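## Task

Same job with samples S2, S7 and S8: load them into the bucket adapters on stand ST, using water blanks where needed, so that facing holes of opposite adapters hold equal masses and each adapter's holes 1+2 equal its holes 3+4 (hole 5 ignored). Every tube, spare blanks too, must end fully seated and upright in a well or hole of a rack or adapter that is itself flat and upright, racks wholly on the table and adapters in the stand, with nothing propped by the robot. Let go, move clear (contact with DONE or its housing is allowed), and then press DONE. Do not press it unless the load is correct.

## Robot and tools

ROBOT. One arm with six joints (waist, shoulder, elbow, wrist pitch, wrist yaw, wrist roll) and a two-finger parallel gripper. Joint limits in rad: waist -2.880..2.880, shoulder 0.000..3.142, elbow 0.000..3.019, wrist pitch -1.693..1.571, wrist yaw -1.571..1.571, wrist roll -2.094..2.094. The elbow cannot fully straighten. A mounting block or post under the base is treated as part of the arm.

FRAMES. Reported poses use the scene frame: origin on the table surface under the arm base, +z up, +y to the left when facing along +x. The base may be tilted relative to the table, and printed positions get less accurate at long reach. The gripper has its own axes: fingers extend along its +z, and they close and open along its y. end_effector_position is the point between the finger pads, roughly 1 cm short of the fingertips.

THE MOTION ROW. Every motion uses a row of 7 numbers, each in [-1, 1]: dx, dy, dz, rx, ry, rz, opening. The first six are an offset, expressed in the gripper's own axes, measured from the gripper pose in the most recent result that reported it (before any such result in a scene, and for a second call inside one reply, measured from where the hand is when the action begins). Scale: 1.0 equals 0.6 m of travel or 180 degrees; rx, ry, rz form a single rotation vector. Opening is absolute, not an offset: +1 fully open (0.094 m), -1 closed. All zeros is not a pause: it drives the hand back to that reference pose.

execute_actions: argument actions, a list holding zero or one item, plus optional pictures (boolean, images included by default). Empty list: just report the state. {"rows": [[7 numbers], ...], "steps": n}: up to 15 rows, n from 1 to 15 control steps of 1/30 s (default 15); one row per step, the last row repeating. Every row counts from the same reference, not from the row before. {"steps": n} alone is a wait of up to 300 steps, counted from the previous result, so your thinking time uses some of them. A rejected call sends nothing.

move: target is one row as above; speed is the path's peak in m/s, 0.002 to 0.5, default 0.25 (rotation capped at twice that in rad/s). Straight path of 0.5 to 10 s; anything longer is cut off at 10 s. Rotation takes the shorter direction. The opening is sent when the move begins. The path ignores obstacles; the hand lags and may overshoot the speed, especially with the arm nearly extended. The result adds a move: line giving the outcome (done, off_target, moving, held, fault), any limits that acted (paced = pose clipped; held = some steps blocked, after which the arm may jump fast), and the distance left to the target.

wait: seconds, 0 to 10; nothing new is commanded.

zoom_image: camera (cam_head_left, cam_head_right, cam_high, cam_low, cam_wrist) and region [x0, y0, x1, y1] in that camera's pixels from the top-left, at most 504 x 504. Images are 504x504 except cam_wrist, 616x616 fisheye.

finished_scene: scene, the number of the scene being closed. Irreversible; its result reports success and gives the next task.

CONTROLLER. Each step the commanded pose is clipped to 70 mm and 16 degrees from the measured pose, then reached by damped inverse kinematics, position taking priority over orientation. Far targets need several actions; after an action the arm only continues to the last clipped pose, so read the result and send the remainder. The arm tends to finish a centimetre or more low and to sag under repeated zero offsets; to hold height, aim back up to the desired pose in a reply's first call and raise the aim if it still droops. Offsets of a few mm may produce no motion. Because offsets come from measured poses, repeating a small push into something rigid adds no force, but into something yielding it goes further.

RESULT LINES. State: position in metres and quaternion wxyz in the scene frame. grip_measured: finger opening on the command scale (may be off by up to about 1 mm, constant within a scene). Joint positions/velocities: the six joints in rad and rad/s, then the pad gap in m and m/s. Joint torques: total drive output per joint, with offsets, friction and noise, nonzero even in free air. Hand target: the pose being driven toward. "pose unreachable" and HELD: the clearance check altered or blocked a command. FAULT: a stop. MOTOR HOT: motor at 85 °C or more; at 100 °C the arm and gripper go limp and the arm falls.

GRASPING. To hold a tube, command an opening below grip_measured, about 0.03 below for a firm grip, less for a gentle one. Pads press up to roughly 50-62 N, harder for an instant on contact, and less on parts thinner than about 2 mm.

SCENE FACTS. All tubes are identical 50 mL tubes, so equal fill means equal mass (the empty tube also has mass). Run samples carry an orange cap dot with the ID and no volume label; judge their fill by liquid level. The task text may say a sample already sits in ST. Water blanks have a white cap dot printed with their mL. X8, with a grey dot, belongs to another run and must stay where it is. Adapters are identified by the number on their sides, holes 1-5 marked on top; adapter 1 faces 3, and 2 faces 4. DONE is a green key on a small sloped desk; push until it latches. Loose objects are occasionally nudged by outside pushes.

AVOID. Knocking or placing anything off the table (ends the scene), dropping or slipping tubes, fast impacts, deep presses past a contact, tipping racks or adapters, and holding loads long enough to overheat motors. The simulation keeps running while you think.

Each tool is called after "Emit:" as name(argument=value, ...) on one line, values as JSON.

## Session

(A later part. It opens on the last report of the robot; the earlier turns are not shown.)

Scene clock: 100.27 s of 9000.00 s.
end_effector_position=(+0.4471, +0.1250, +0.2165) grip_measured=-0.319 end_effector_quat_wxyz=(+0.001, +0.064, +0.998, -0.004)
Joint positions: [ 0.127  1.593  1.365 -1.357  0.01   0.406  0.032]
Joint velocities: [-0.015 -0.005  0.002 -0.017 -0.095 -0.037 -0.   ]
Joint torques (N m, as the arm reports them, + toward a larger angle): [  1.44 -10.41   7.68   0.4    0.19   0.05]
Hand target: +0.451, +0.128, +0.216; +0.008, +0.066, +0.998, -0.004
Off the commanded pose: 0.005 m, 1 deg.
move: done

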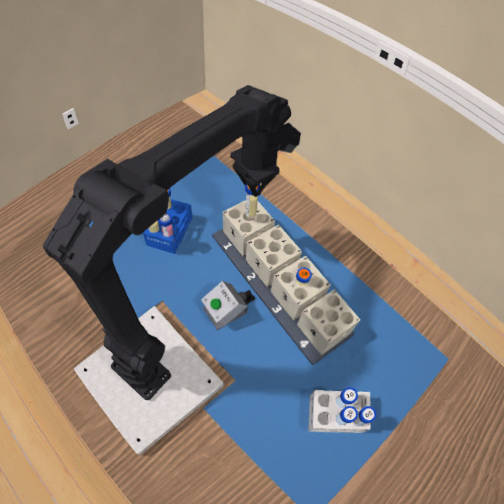

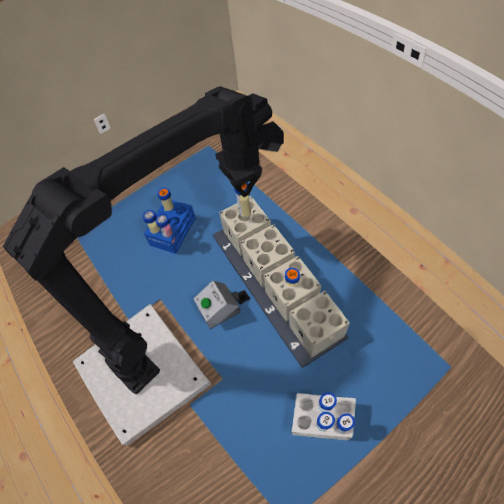

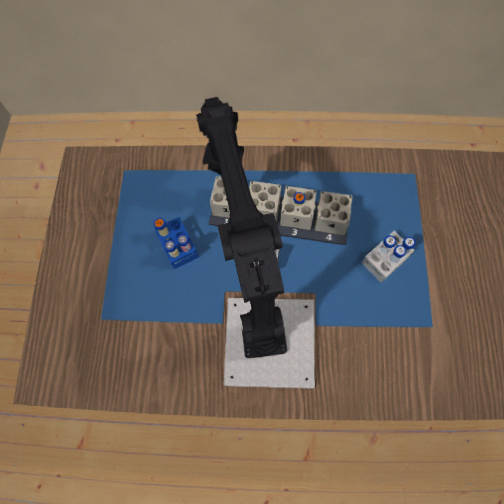

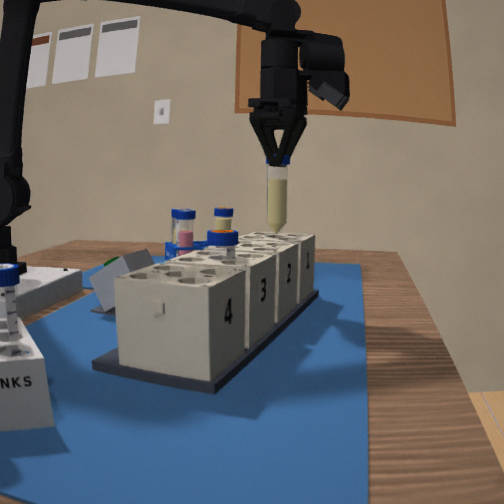

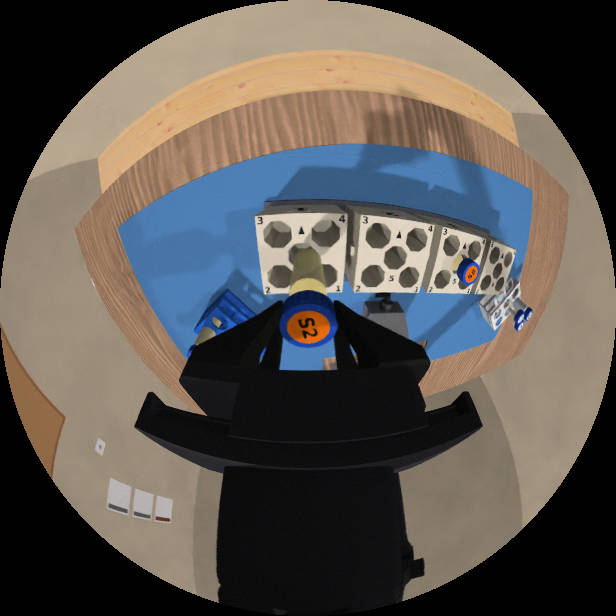

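Emit:
move(target=[-0.005,0.008,0.05,0,0,0,-0.345], speed=0.04)

Scene clock: 102.53 s of 9000.00 s.
end_effector_position=(+0.4474, +0.1272, +0.1978) grip_measured=-0.319 end_effector_quat_wxyz=(+0.006, +0.063, +0.998, -0.001)
Joint positions: [ 0.131  1.6    1.323 -1.297  0.007  0.406  0.032]
Joint velocities: [ 0.005 -0.005 -0.007 -0.012  0.007  0.007  0.001]
Joint torques (N m, as the arm reports them, + toward a larger angle): [ 1.22 -9.16  7.25  0.5   0.16  0.01]
Hand target: +0.451, +0.129, +0.187; +0.001, +0.064, +0.998, -0.004
Off the commanded pose: 0.012 m, 1 deg.
move: off_target

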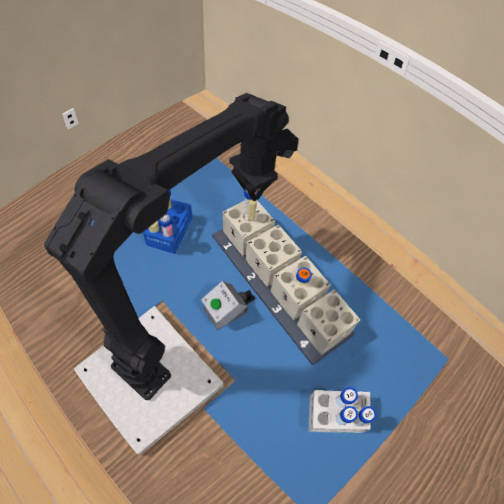

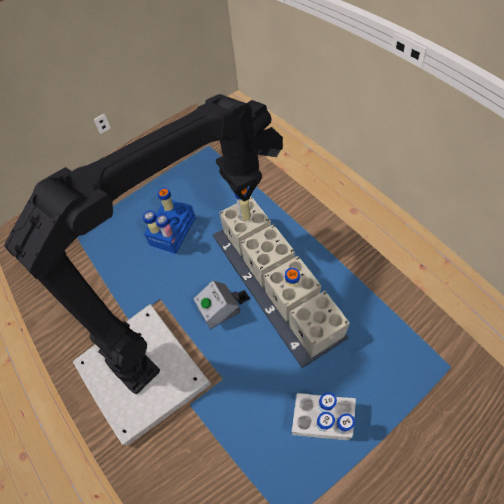

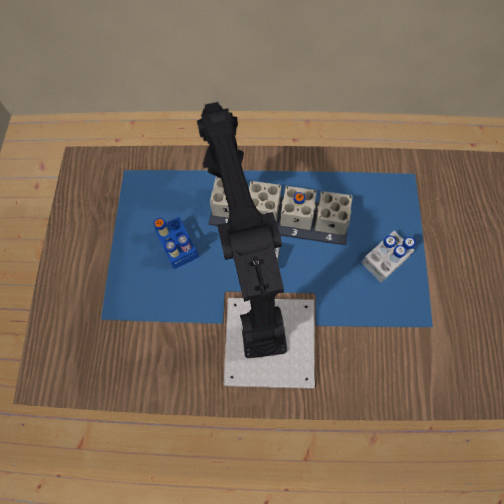

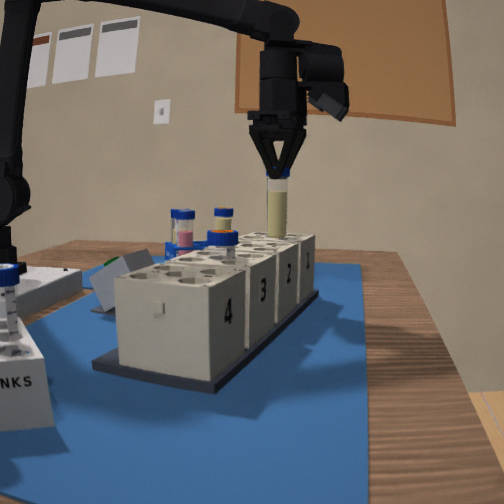

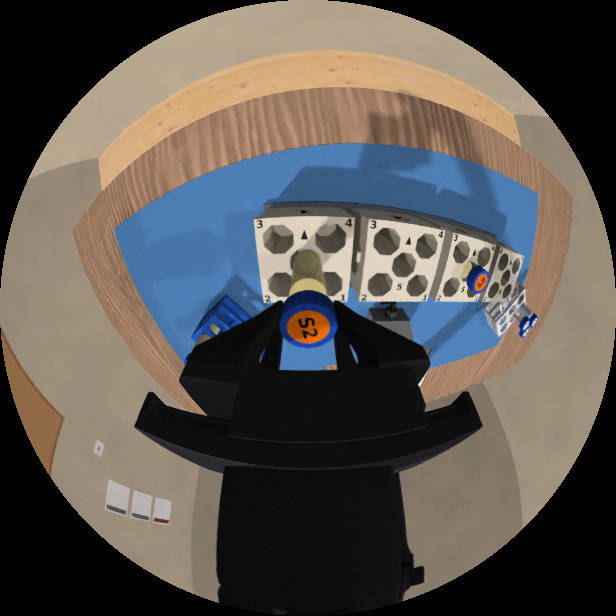

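Emit:
zoom_image(camera="cam_wrist", region=[240,200,380,320])

Emit:
move(target=[-0.003,0.007,0.04,0,0,0,-0.345], speed=0.03)

Region (240, 200, 380, 320) of cam_wrist's 616x616 image, scaled by 3.600, with more detail than that image has; it fills the top 432 rows of this view, and the rest is white.

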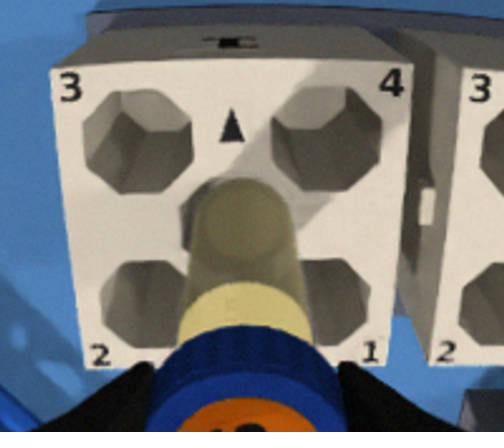

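Scene clock: 109.13 s of 9000.00 s.
end_effector_position=(+0.4465, +0.1285, +0.1800) grip_measured=-0.319 end_effector_quat_wxyz=(+0.006, +0.062, +0.998, +0.001)
Joint positions: [ 0.132  1.611  1.288 -1.25   0.003  0.406  0.032]
Joint velocities: [-0.005 -0.005 -0.007 -0.007 -0.007 -0.037 -0.001]
Joint torques (N m, as the arm reports them, + toward a larger angle): [ 1.39 -9.81  7.39  0.42  0.22  0.02]
Hand target: +0.450, +0.131, +0.174; +0.006, +0.063, +0.998, -0.001
Off the commanded pose: 0.008 m, 0 deg.
After step 90, 2.43 s passed at rest.
move: done

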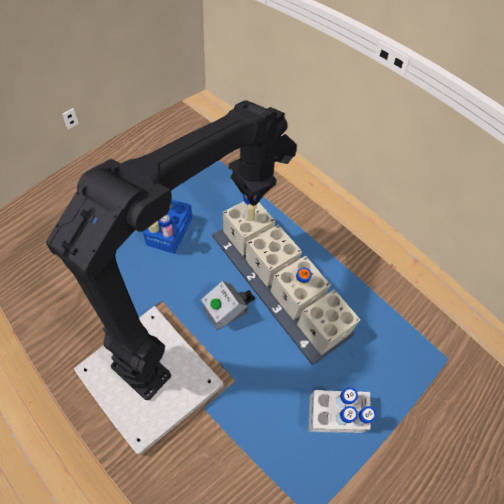

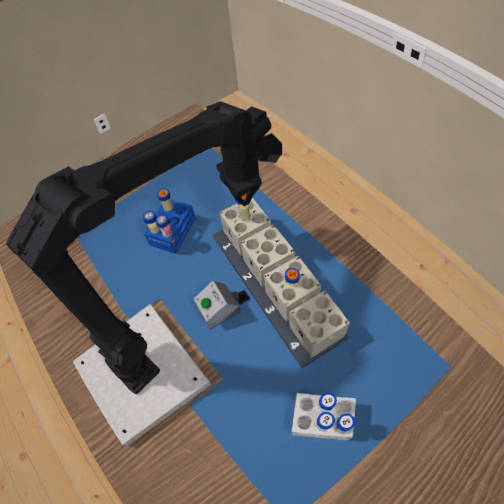

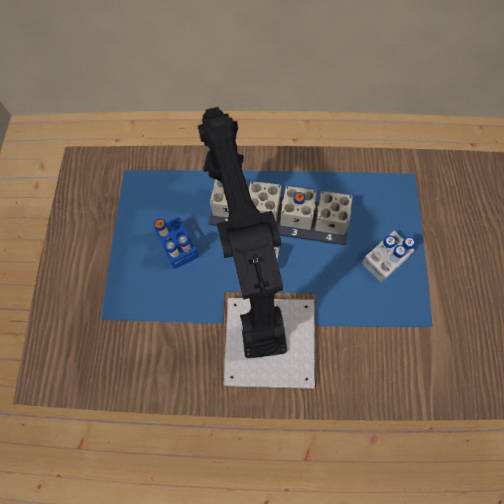

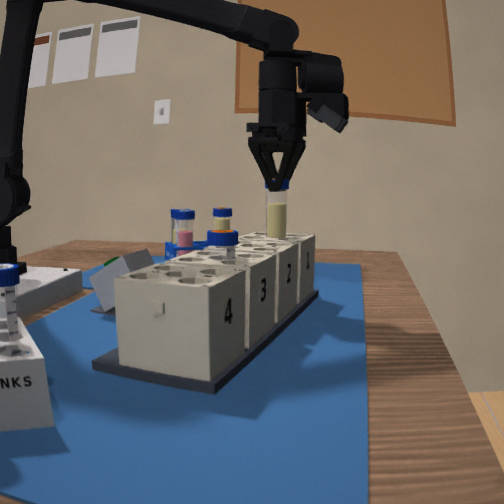

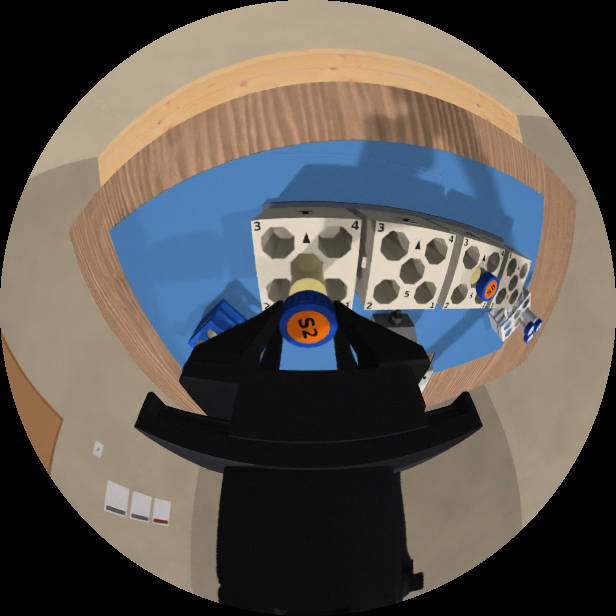

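Emit:
move(target=[-0.005,0.003,0.095,0,0,0,-0.345], speed=0.05)

Scene clock: 112.90 s of 9000.00 s.
end_effector_position=(+0.4472, +0.1292, +0.1296) grip_measured=-0.319 end_effector_quat_wxyz=(+0.006, +0.062, +0.998, +0.002)
Joint positions: [ 0.132  1.661  1.208 -1.119  0.     0.406  0.032]
Joint velocities: [-0.005 -0.015 -0.002 -0.002  0.037 -0.066 -0.001]
Joint torques (N m, as the arm reports them, + toward a larger angle): [  1.08 -10.08   7.05   0.43   0.13  -0.03]
Hand target: +0.451, +0.130, +0.123; +0.006, +0.062, +0.998, +0.001
Off the commanded pose: 0.007 m, 0 deg.
move: done

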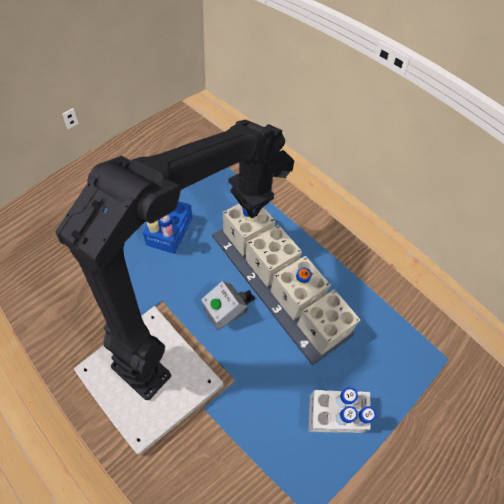

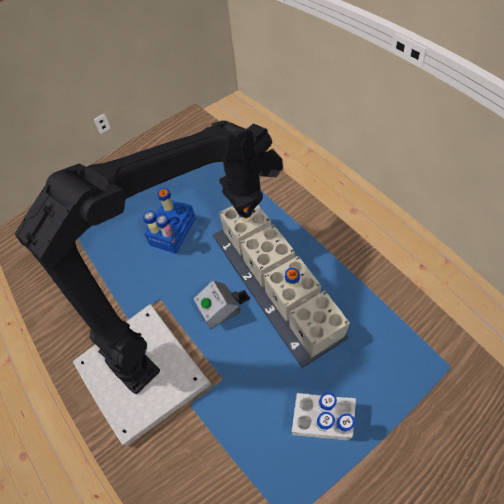

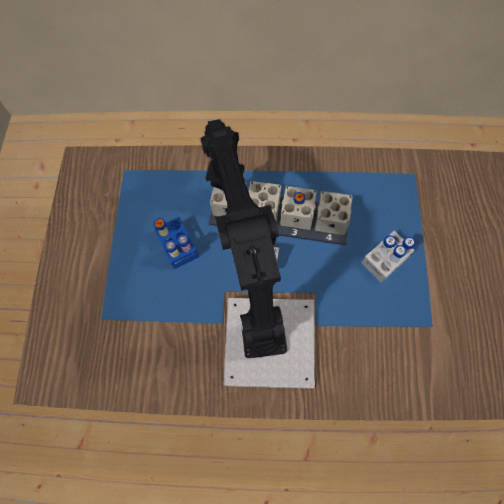

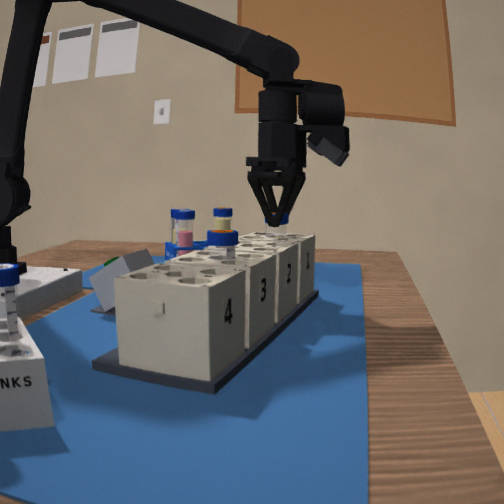

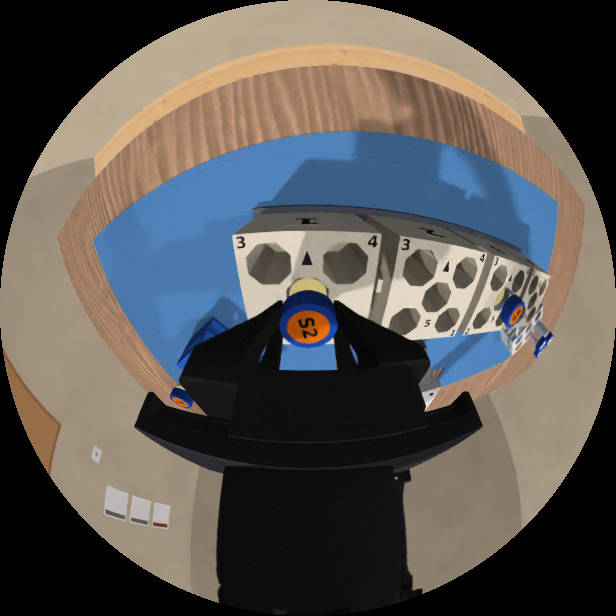

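Emit:
move(target=[-0.002,0,0.015,0,0,0,-0.345], speed=0.03)

Emit:
move(target=[0,0,0,0,0,0,0.15])

Emit:
move(target=[0,0,-0.14,0,0,0,0.15], speed=0.12)

Emit:
move(target=[0.23,0.31,-0.02,0,0,0,0.15], speed=0.2)

Scene clock: 118.80 s of 9000.00 s.
end_effector_position=(+0.4467, +0.1292, +0.1267) grip_measured=-0.319 end_effector_quat_wxyz=(+0.008, +0.062, +0.998, +0.004)
Joint positions: [ 0.132  1.661  1.2   -1.107 -0.001  0.406  0.032]
Joint velocities: [ 0.005 -0.005 -0.017 -0.002  0.007 -0.022  0.   ]
Joint torques (N m, as the arm reports them, + toward a larger angle): [  0.87 -10.15   6.77   0.34   0.1   -0.05]
Hand target: +0.448, +0.129, +0.121; +0.006, +0.062, +0.998, +0.002
Off the commanded pose: 0.006 m, 0 deg.
After step 90, 2.20 s passed at rest.
move: done

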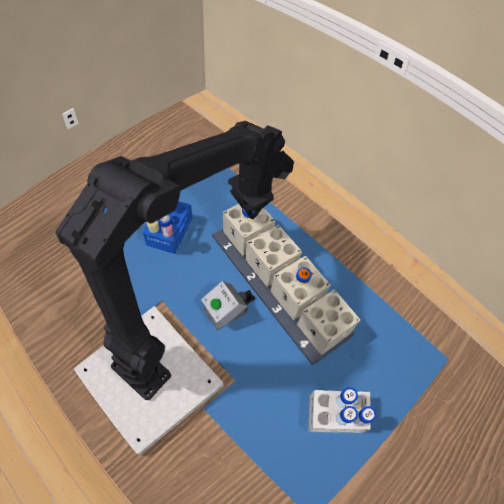

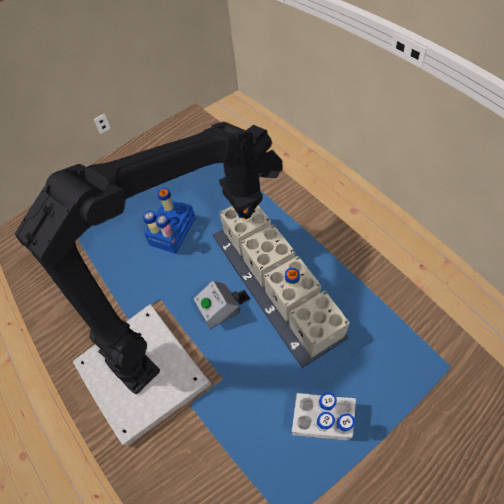

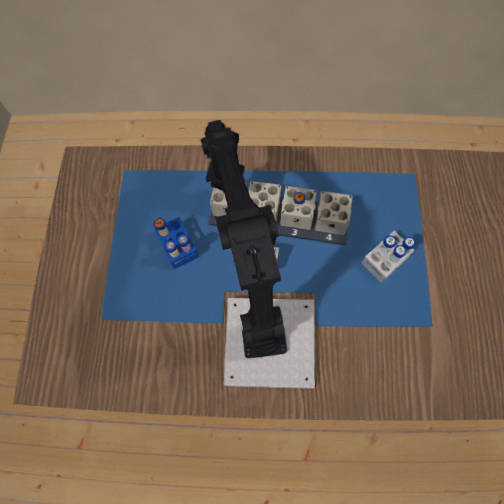

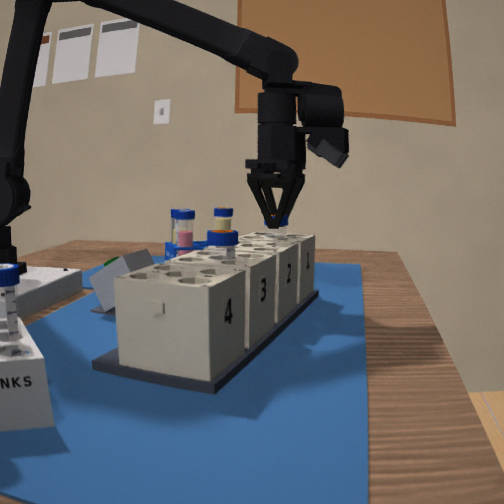

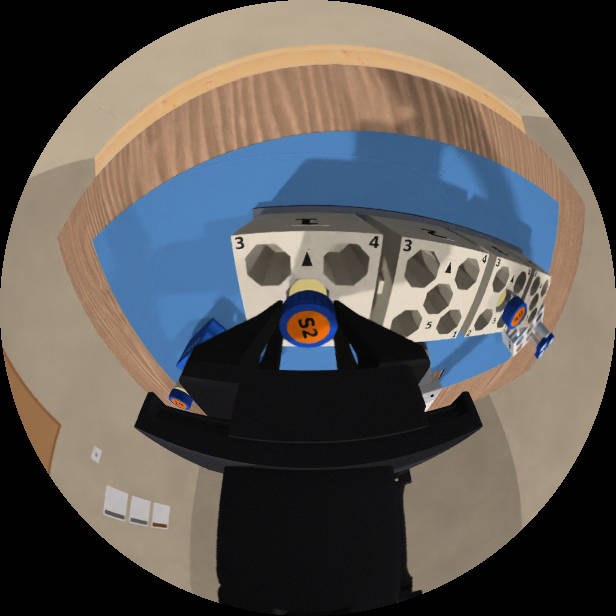

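Scene clock: 119.30 s of 9000.00 s.
end_effector_position=(+0.4467, +0.1292, +0.1267) grip_measured=+0.148 end_effector_quat_wxyz=(+0.008, +0.062, +0.998, +0.004)
Joint positions: [ 0.132  1.661  1.2   -1.107 -0.001  0.406  0.054]
Joint velocities: [-0.005  0.015 -0.002  0.012 -0.037 -0.007 -0.001]
Joint torques (N m, as the arm reports them, + toward a larger angle): [  1.1  -10.98   6.83  -0.04   0.07  -0.04]
Hand target: +0.447, +0.129, +0.127; +0.008, +0.062, +0.998, +0.003
Off the commanded pose: 0.000 m, 0 deg.
move: done

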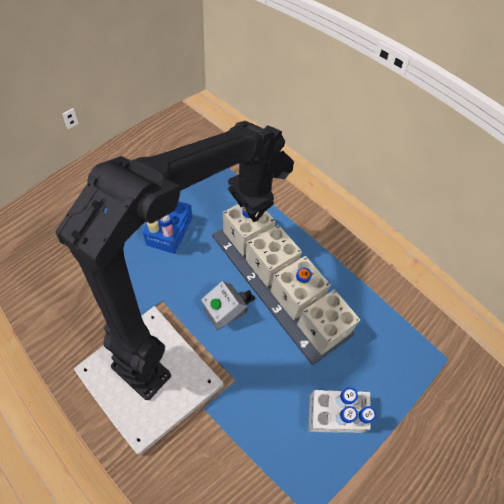

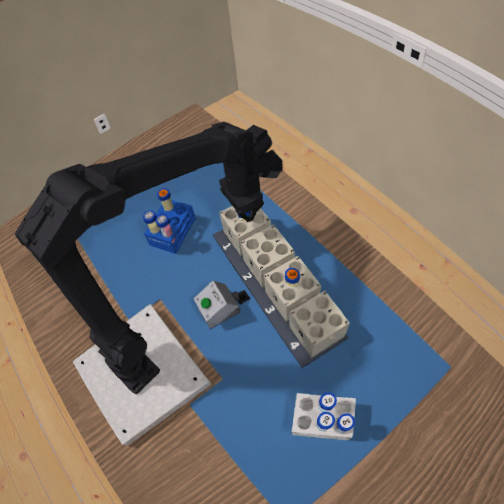

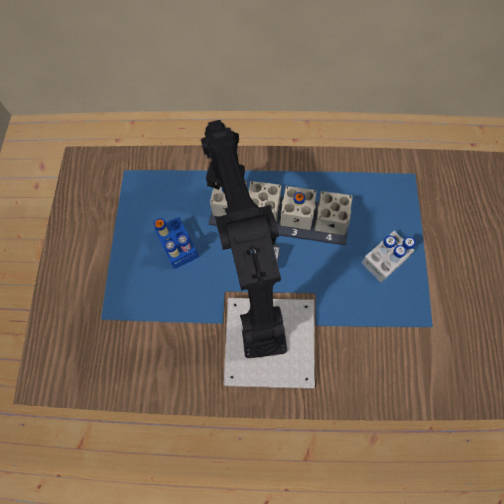

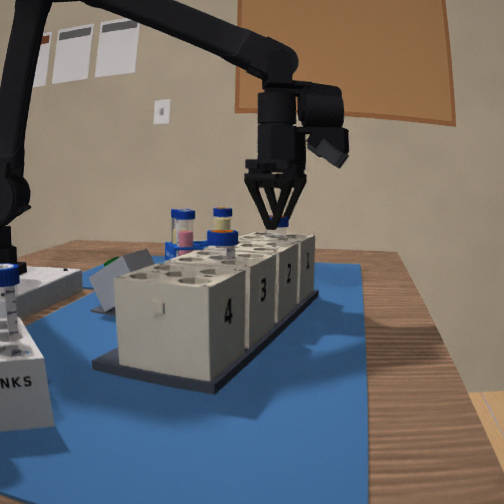

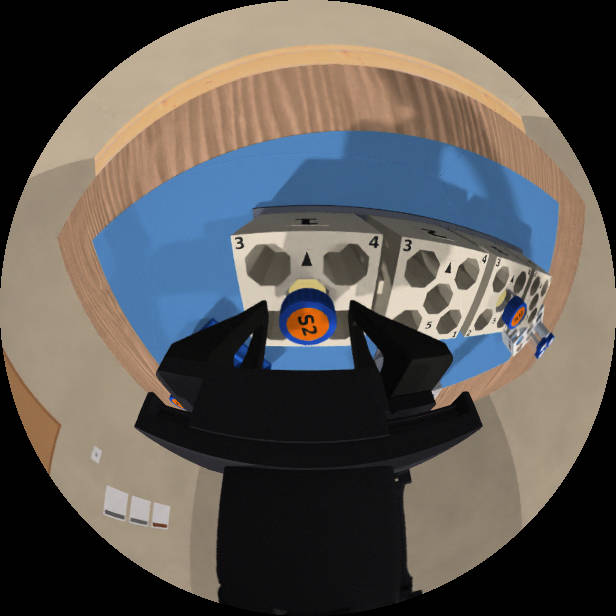

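Scene clock: 120.40 s of 9000.00 s.
end_effector_position=(+0.4337, +0.1254, +0.1894) grip_measured=+0.148 end_effector_quat_wxyz=(-0.013, +0.062, +0.998, -0.004)
Joint positions: [ 0.132  1.595  1.295 -1.312 -0.001  0.406  0.054]
Joint velocities: [-0.015 -0.015  0.002 -0.007 -0.022  0.007 -0.001]
Joint torques (N m, as the arm reports them, + toward a larger angle): [  1.16 -11.76  10.23  -0.58   0.06  -0.03]
Hand target: +0.444, +0.129, +0.211; +0.007, +0.062, +0.998, +0.004
Off the commanded pose: 0.025 m, 3 deg.
move: off_target

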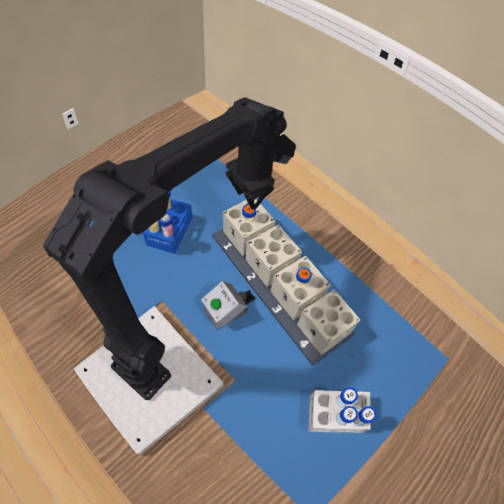

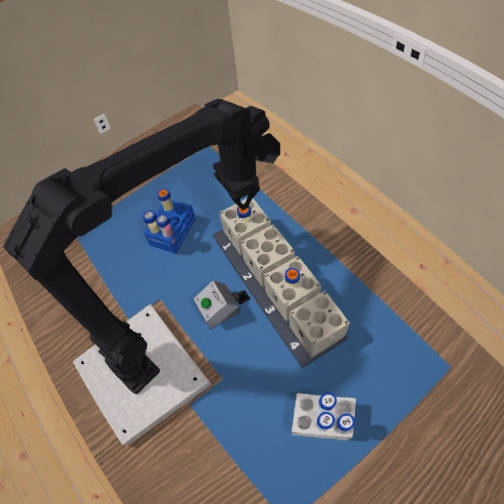

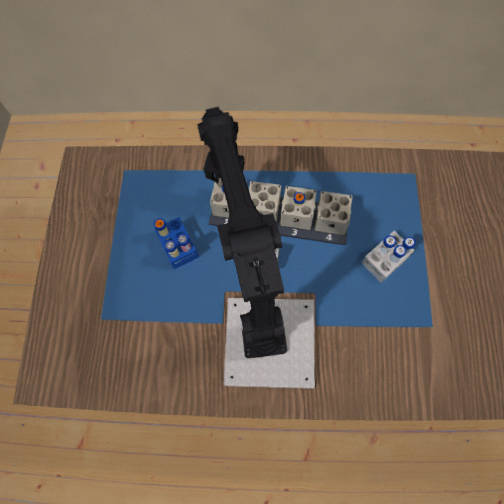

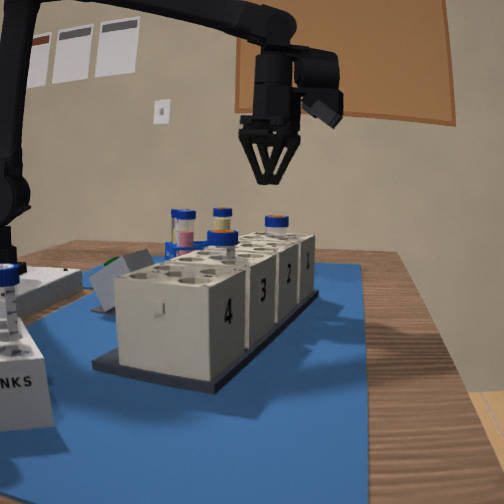

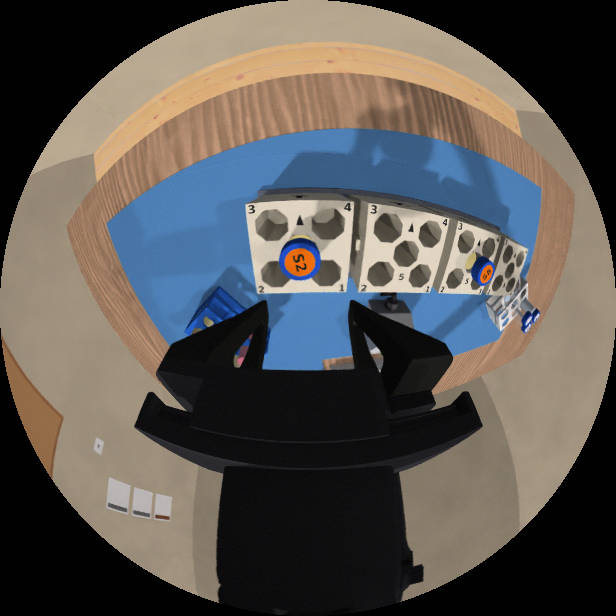

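Scene clock: 122.10 s of 9000.00 s.
end_effector_position=(+0.3103, +0.3208, +0.1901) grip_measured=+0.148 end_effector_quat_wxyz=(-0.022, +0.053, +0.998, -0.014)
Joint positions: [ 0.643  1.593  1.295 -1.335 -0.021  0.898  0.054]
Joint velocities: [-0.005 -0.015 -0.007  0.002 -0.051 -0.037 -0.   ]
Joint torques (N m, as the arm reports them, + toward a larger angle): [ 0.37 -9.72 10.49 -0.6   0.11  0.05]
Hand target: +0.321, +0.328, +0.202; -0.014, +0.062, +0.998, -0.005
Off the commanded pose: 0.018 m, 2 deg.
move: off_target

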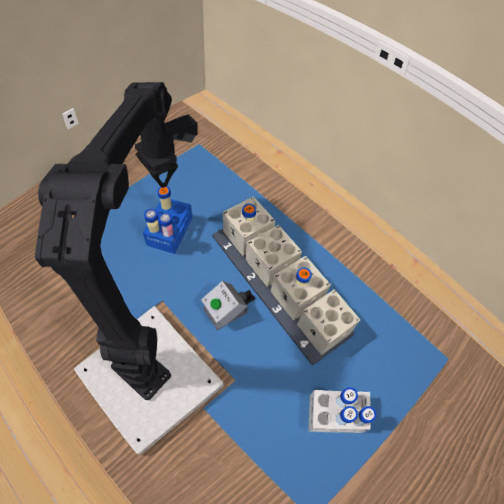

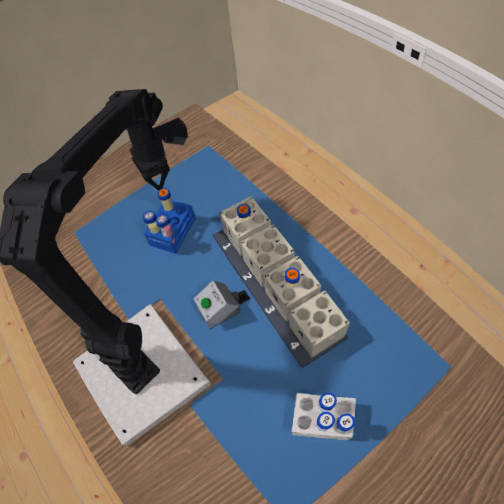

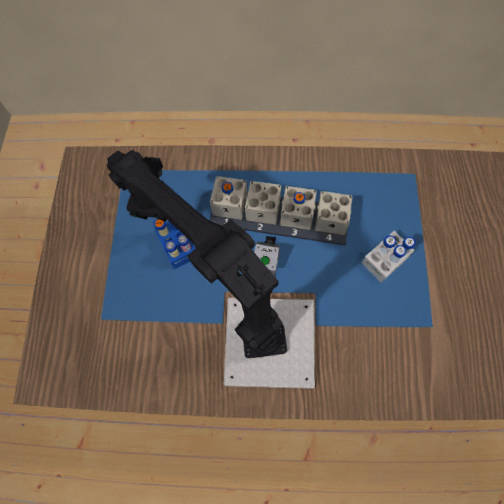

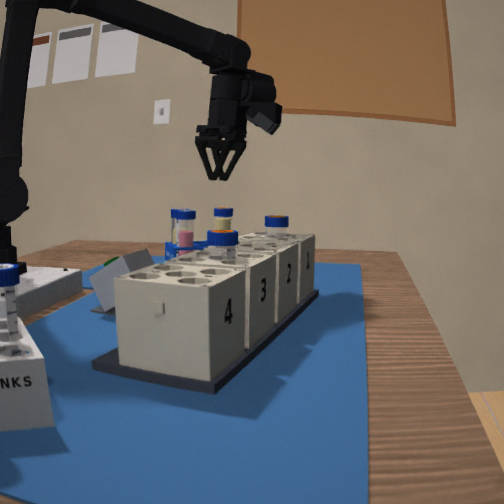

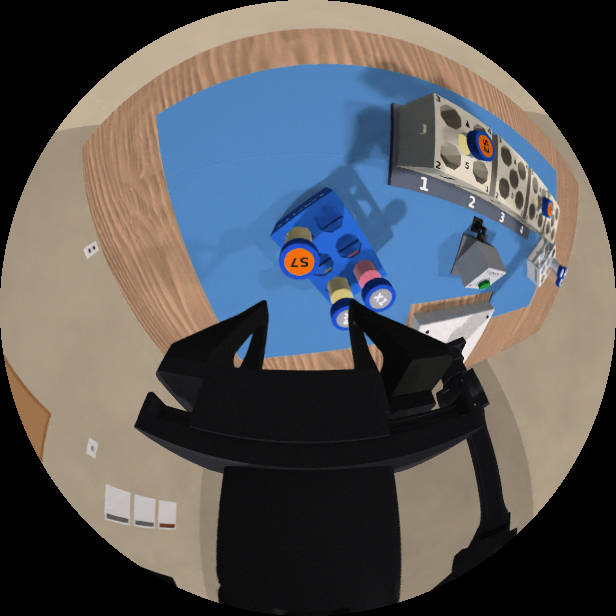

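Emit:
move(target=[-0.028,0.013,0.07,0.008,-0.016,0,0.15], speed=0.08)

Scene clock: 126.87 s of 9000.00 s.
end_effector_position=(+0.3241, +0.3218, +0.1511) grip_measured=+0.148 end_effector_quat_wxyz=(-0.001, +0.054, +0.998, -0.028)
Joint positions: [ 0.643  1.648  1.255 -1.232  0.03   0.901  0.054]
Joint velocities: [-0.015 -0.005 -0.007 -0.007 -0.022  0.051  0.   ]
Joint torques (N m, as the arm reports them, + toward a larger angle): [  1.21 -10.21   7.19   0.28   0.23  -0.03]
Hand target: +0.326, +0.326, +0.147; +0.002, +0.052, +0.998, -0.028
Off the commanded pose: 0.006 m, 0 deg.
After step 90, 0.80 s passed at rest.
move: done

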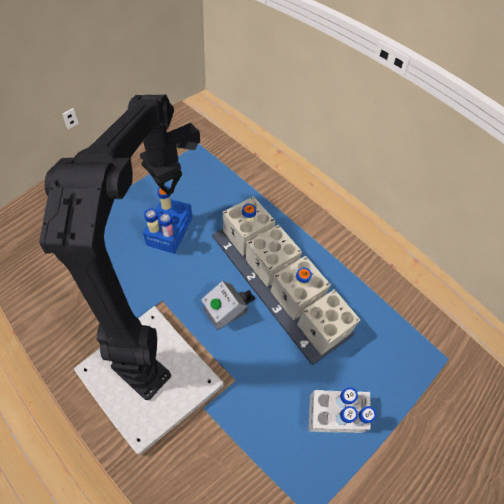

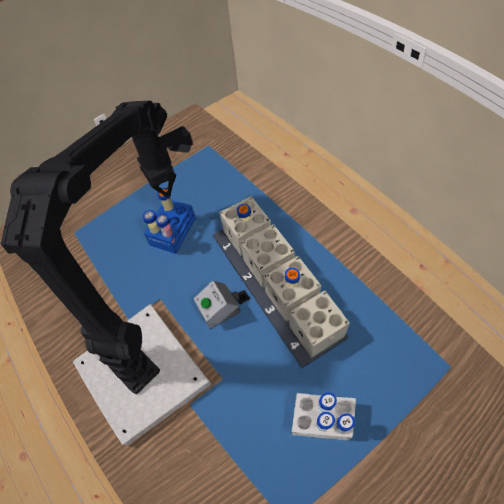

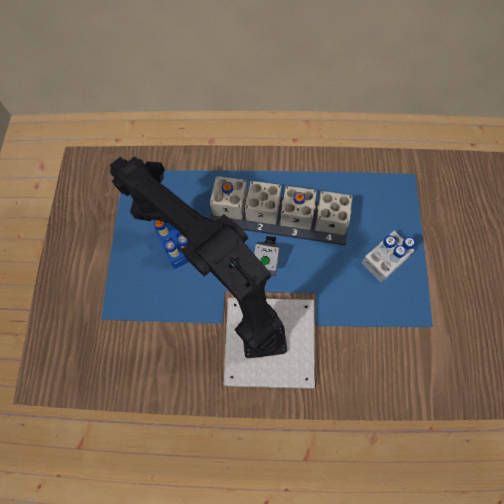

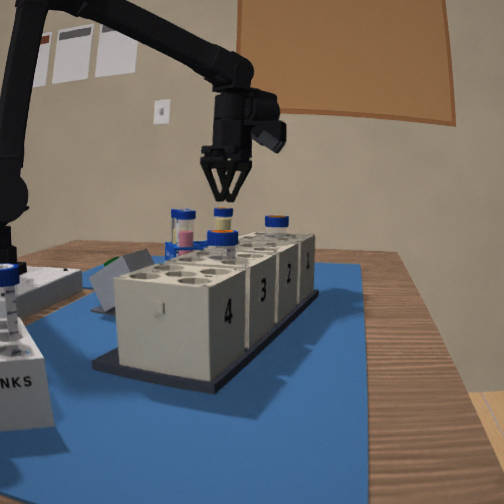

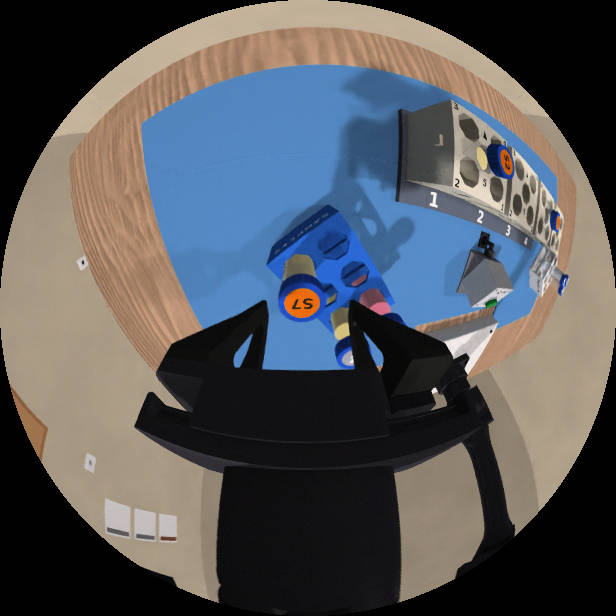

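Emit:
move(target=[0.003,0.012,0.06,-0.018,0,0,0.15], speed=0.05)

Scene clock: 130.20 s of 9000.00 s.
end_effector_position=(+0.3205, +0.3256, +0.1223) grip_measured=+0.148 end_effector_quat_wxyz=(+0.004, +0.054, +0.999, +0.001)
Joint positions: [ 0.643  1.651  1.176 -1.102 -0.001  0.901  0.054]
Joint velocities: [-0.005 -0.015 -0.002 -0.007  0.022 -0.022 -0.   ]
Joint torques (N m, as the arm reports them, + toward a larger angle): [ 0.6  -9.68  6.91  0.32 -0.01 -0.07]
Hand target: +0.323, +0.327, +0.115; +0.001, +0.054, +0.999, +0.000
Off the commanded pose: 0.008 m, 0 deg.
move: done

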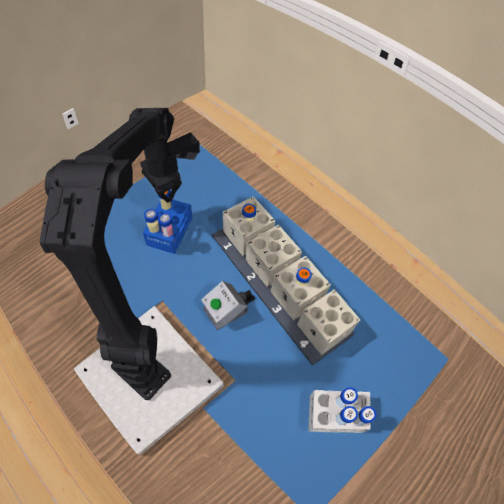

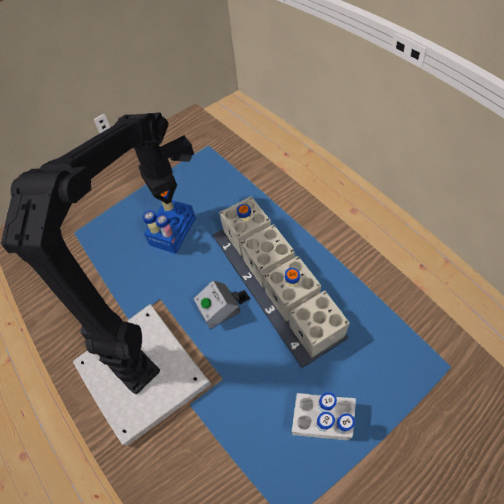

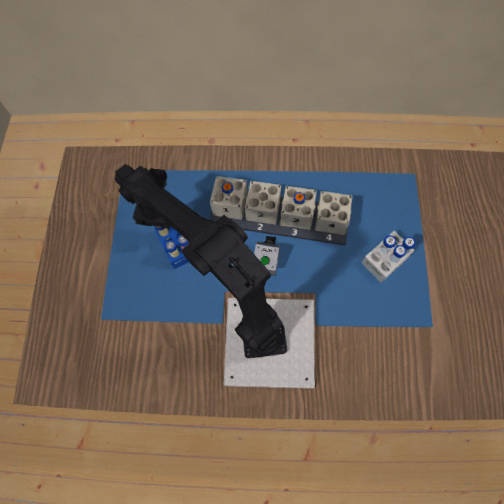

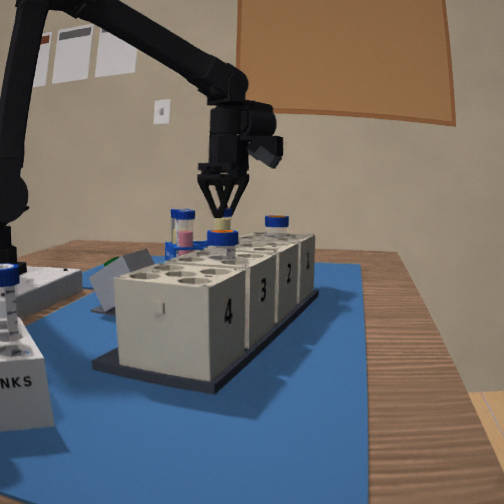

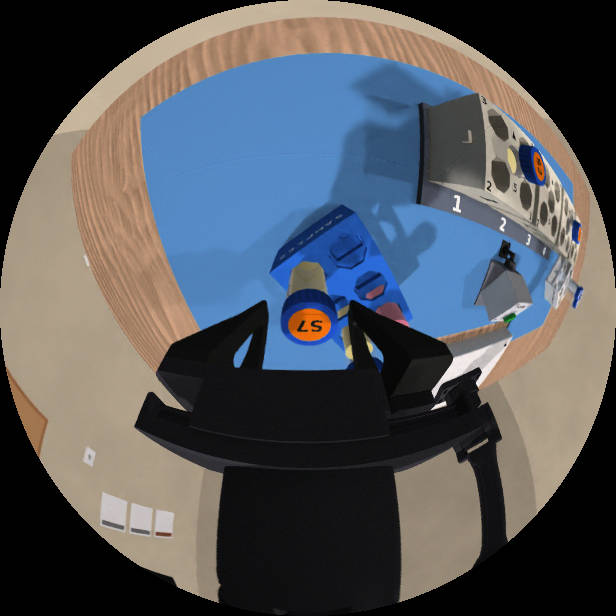

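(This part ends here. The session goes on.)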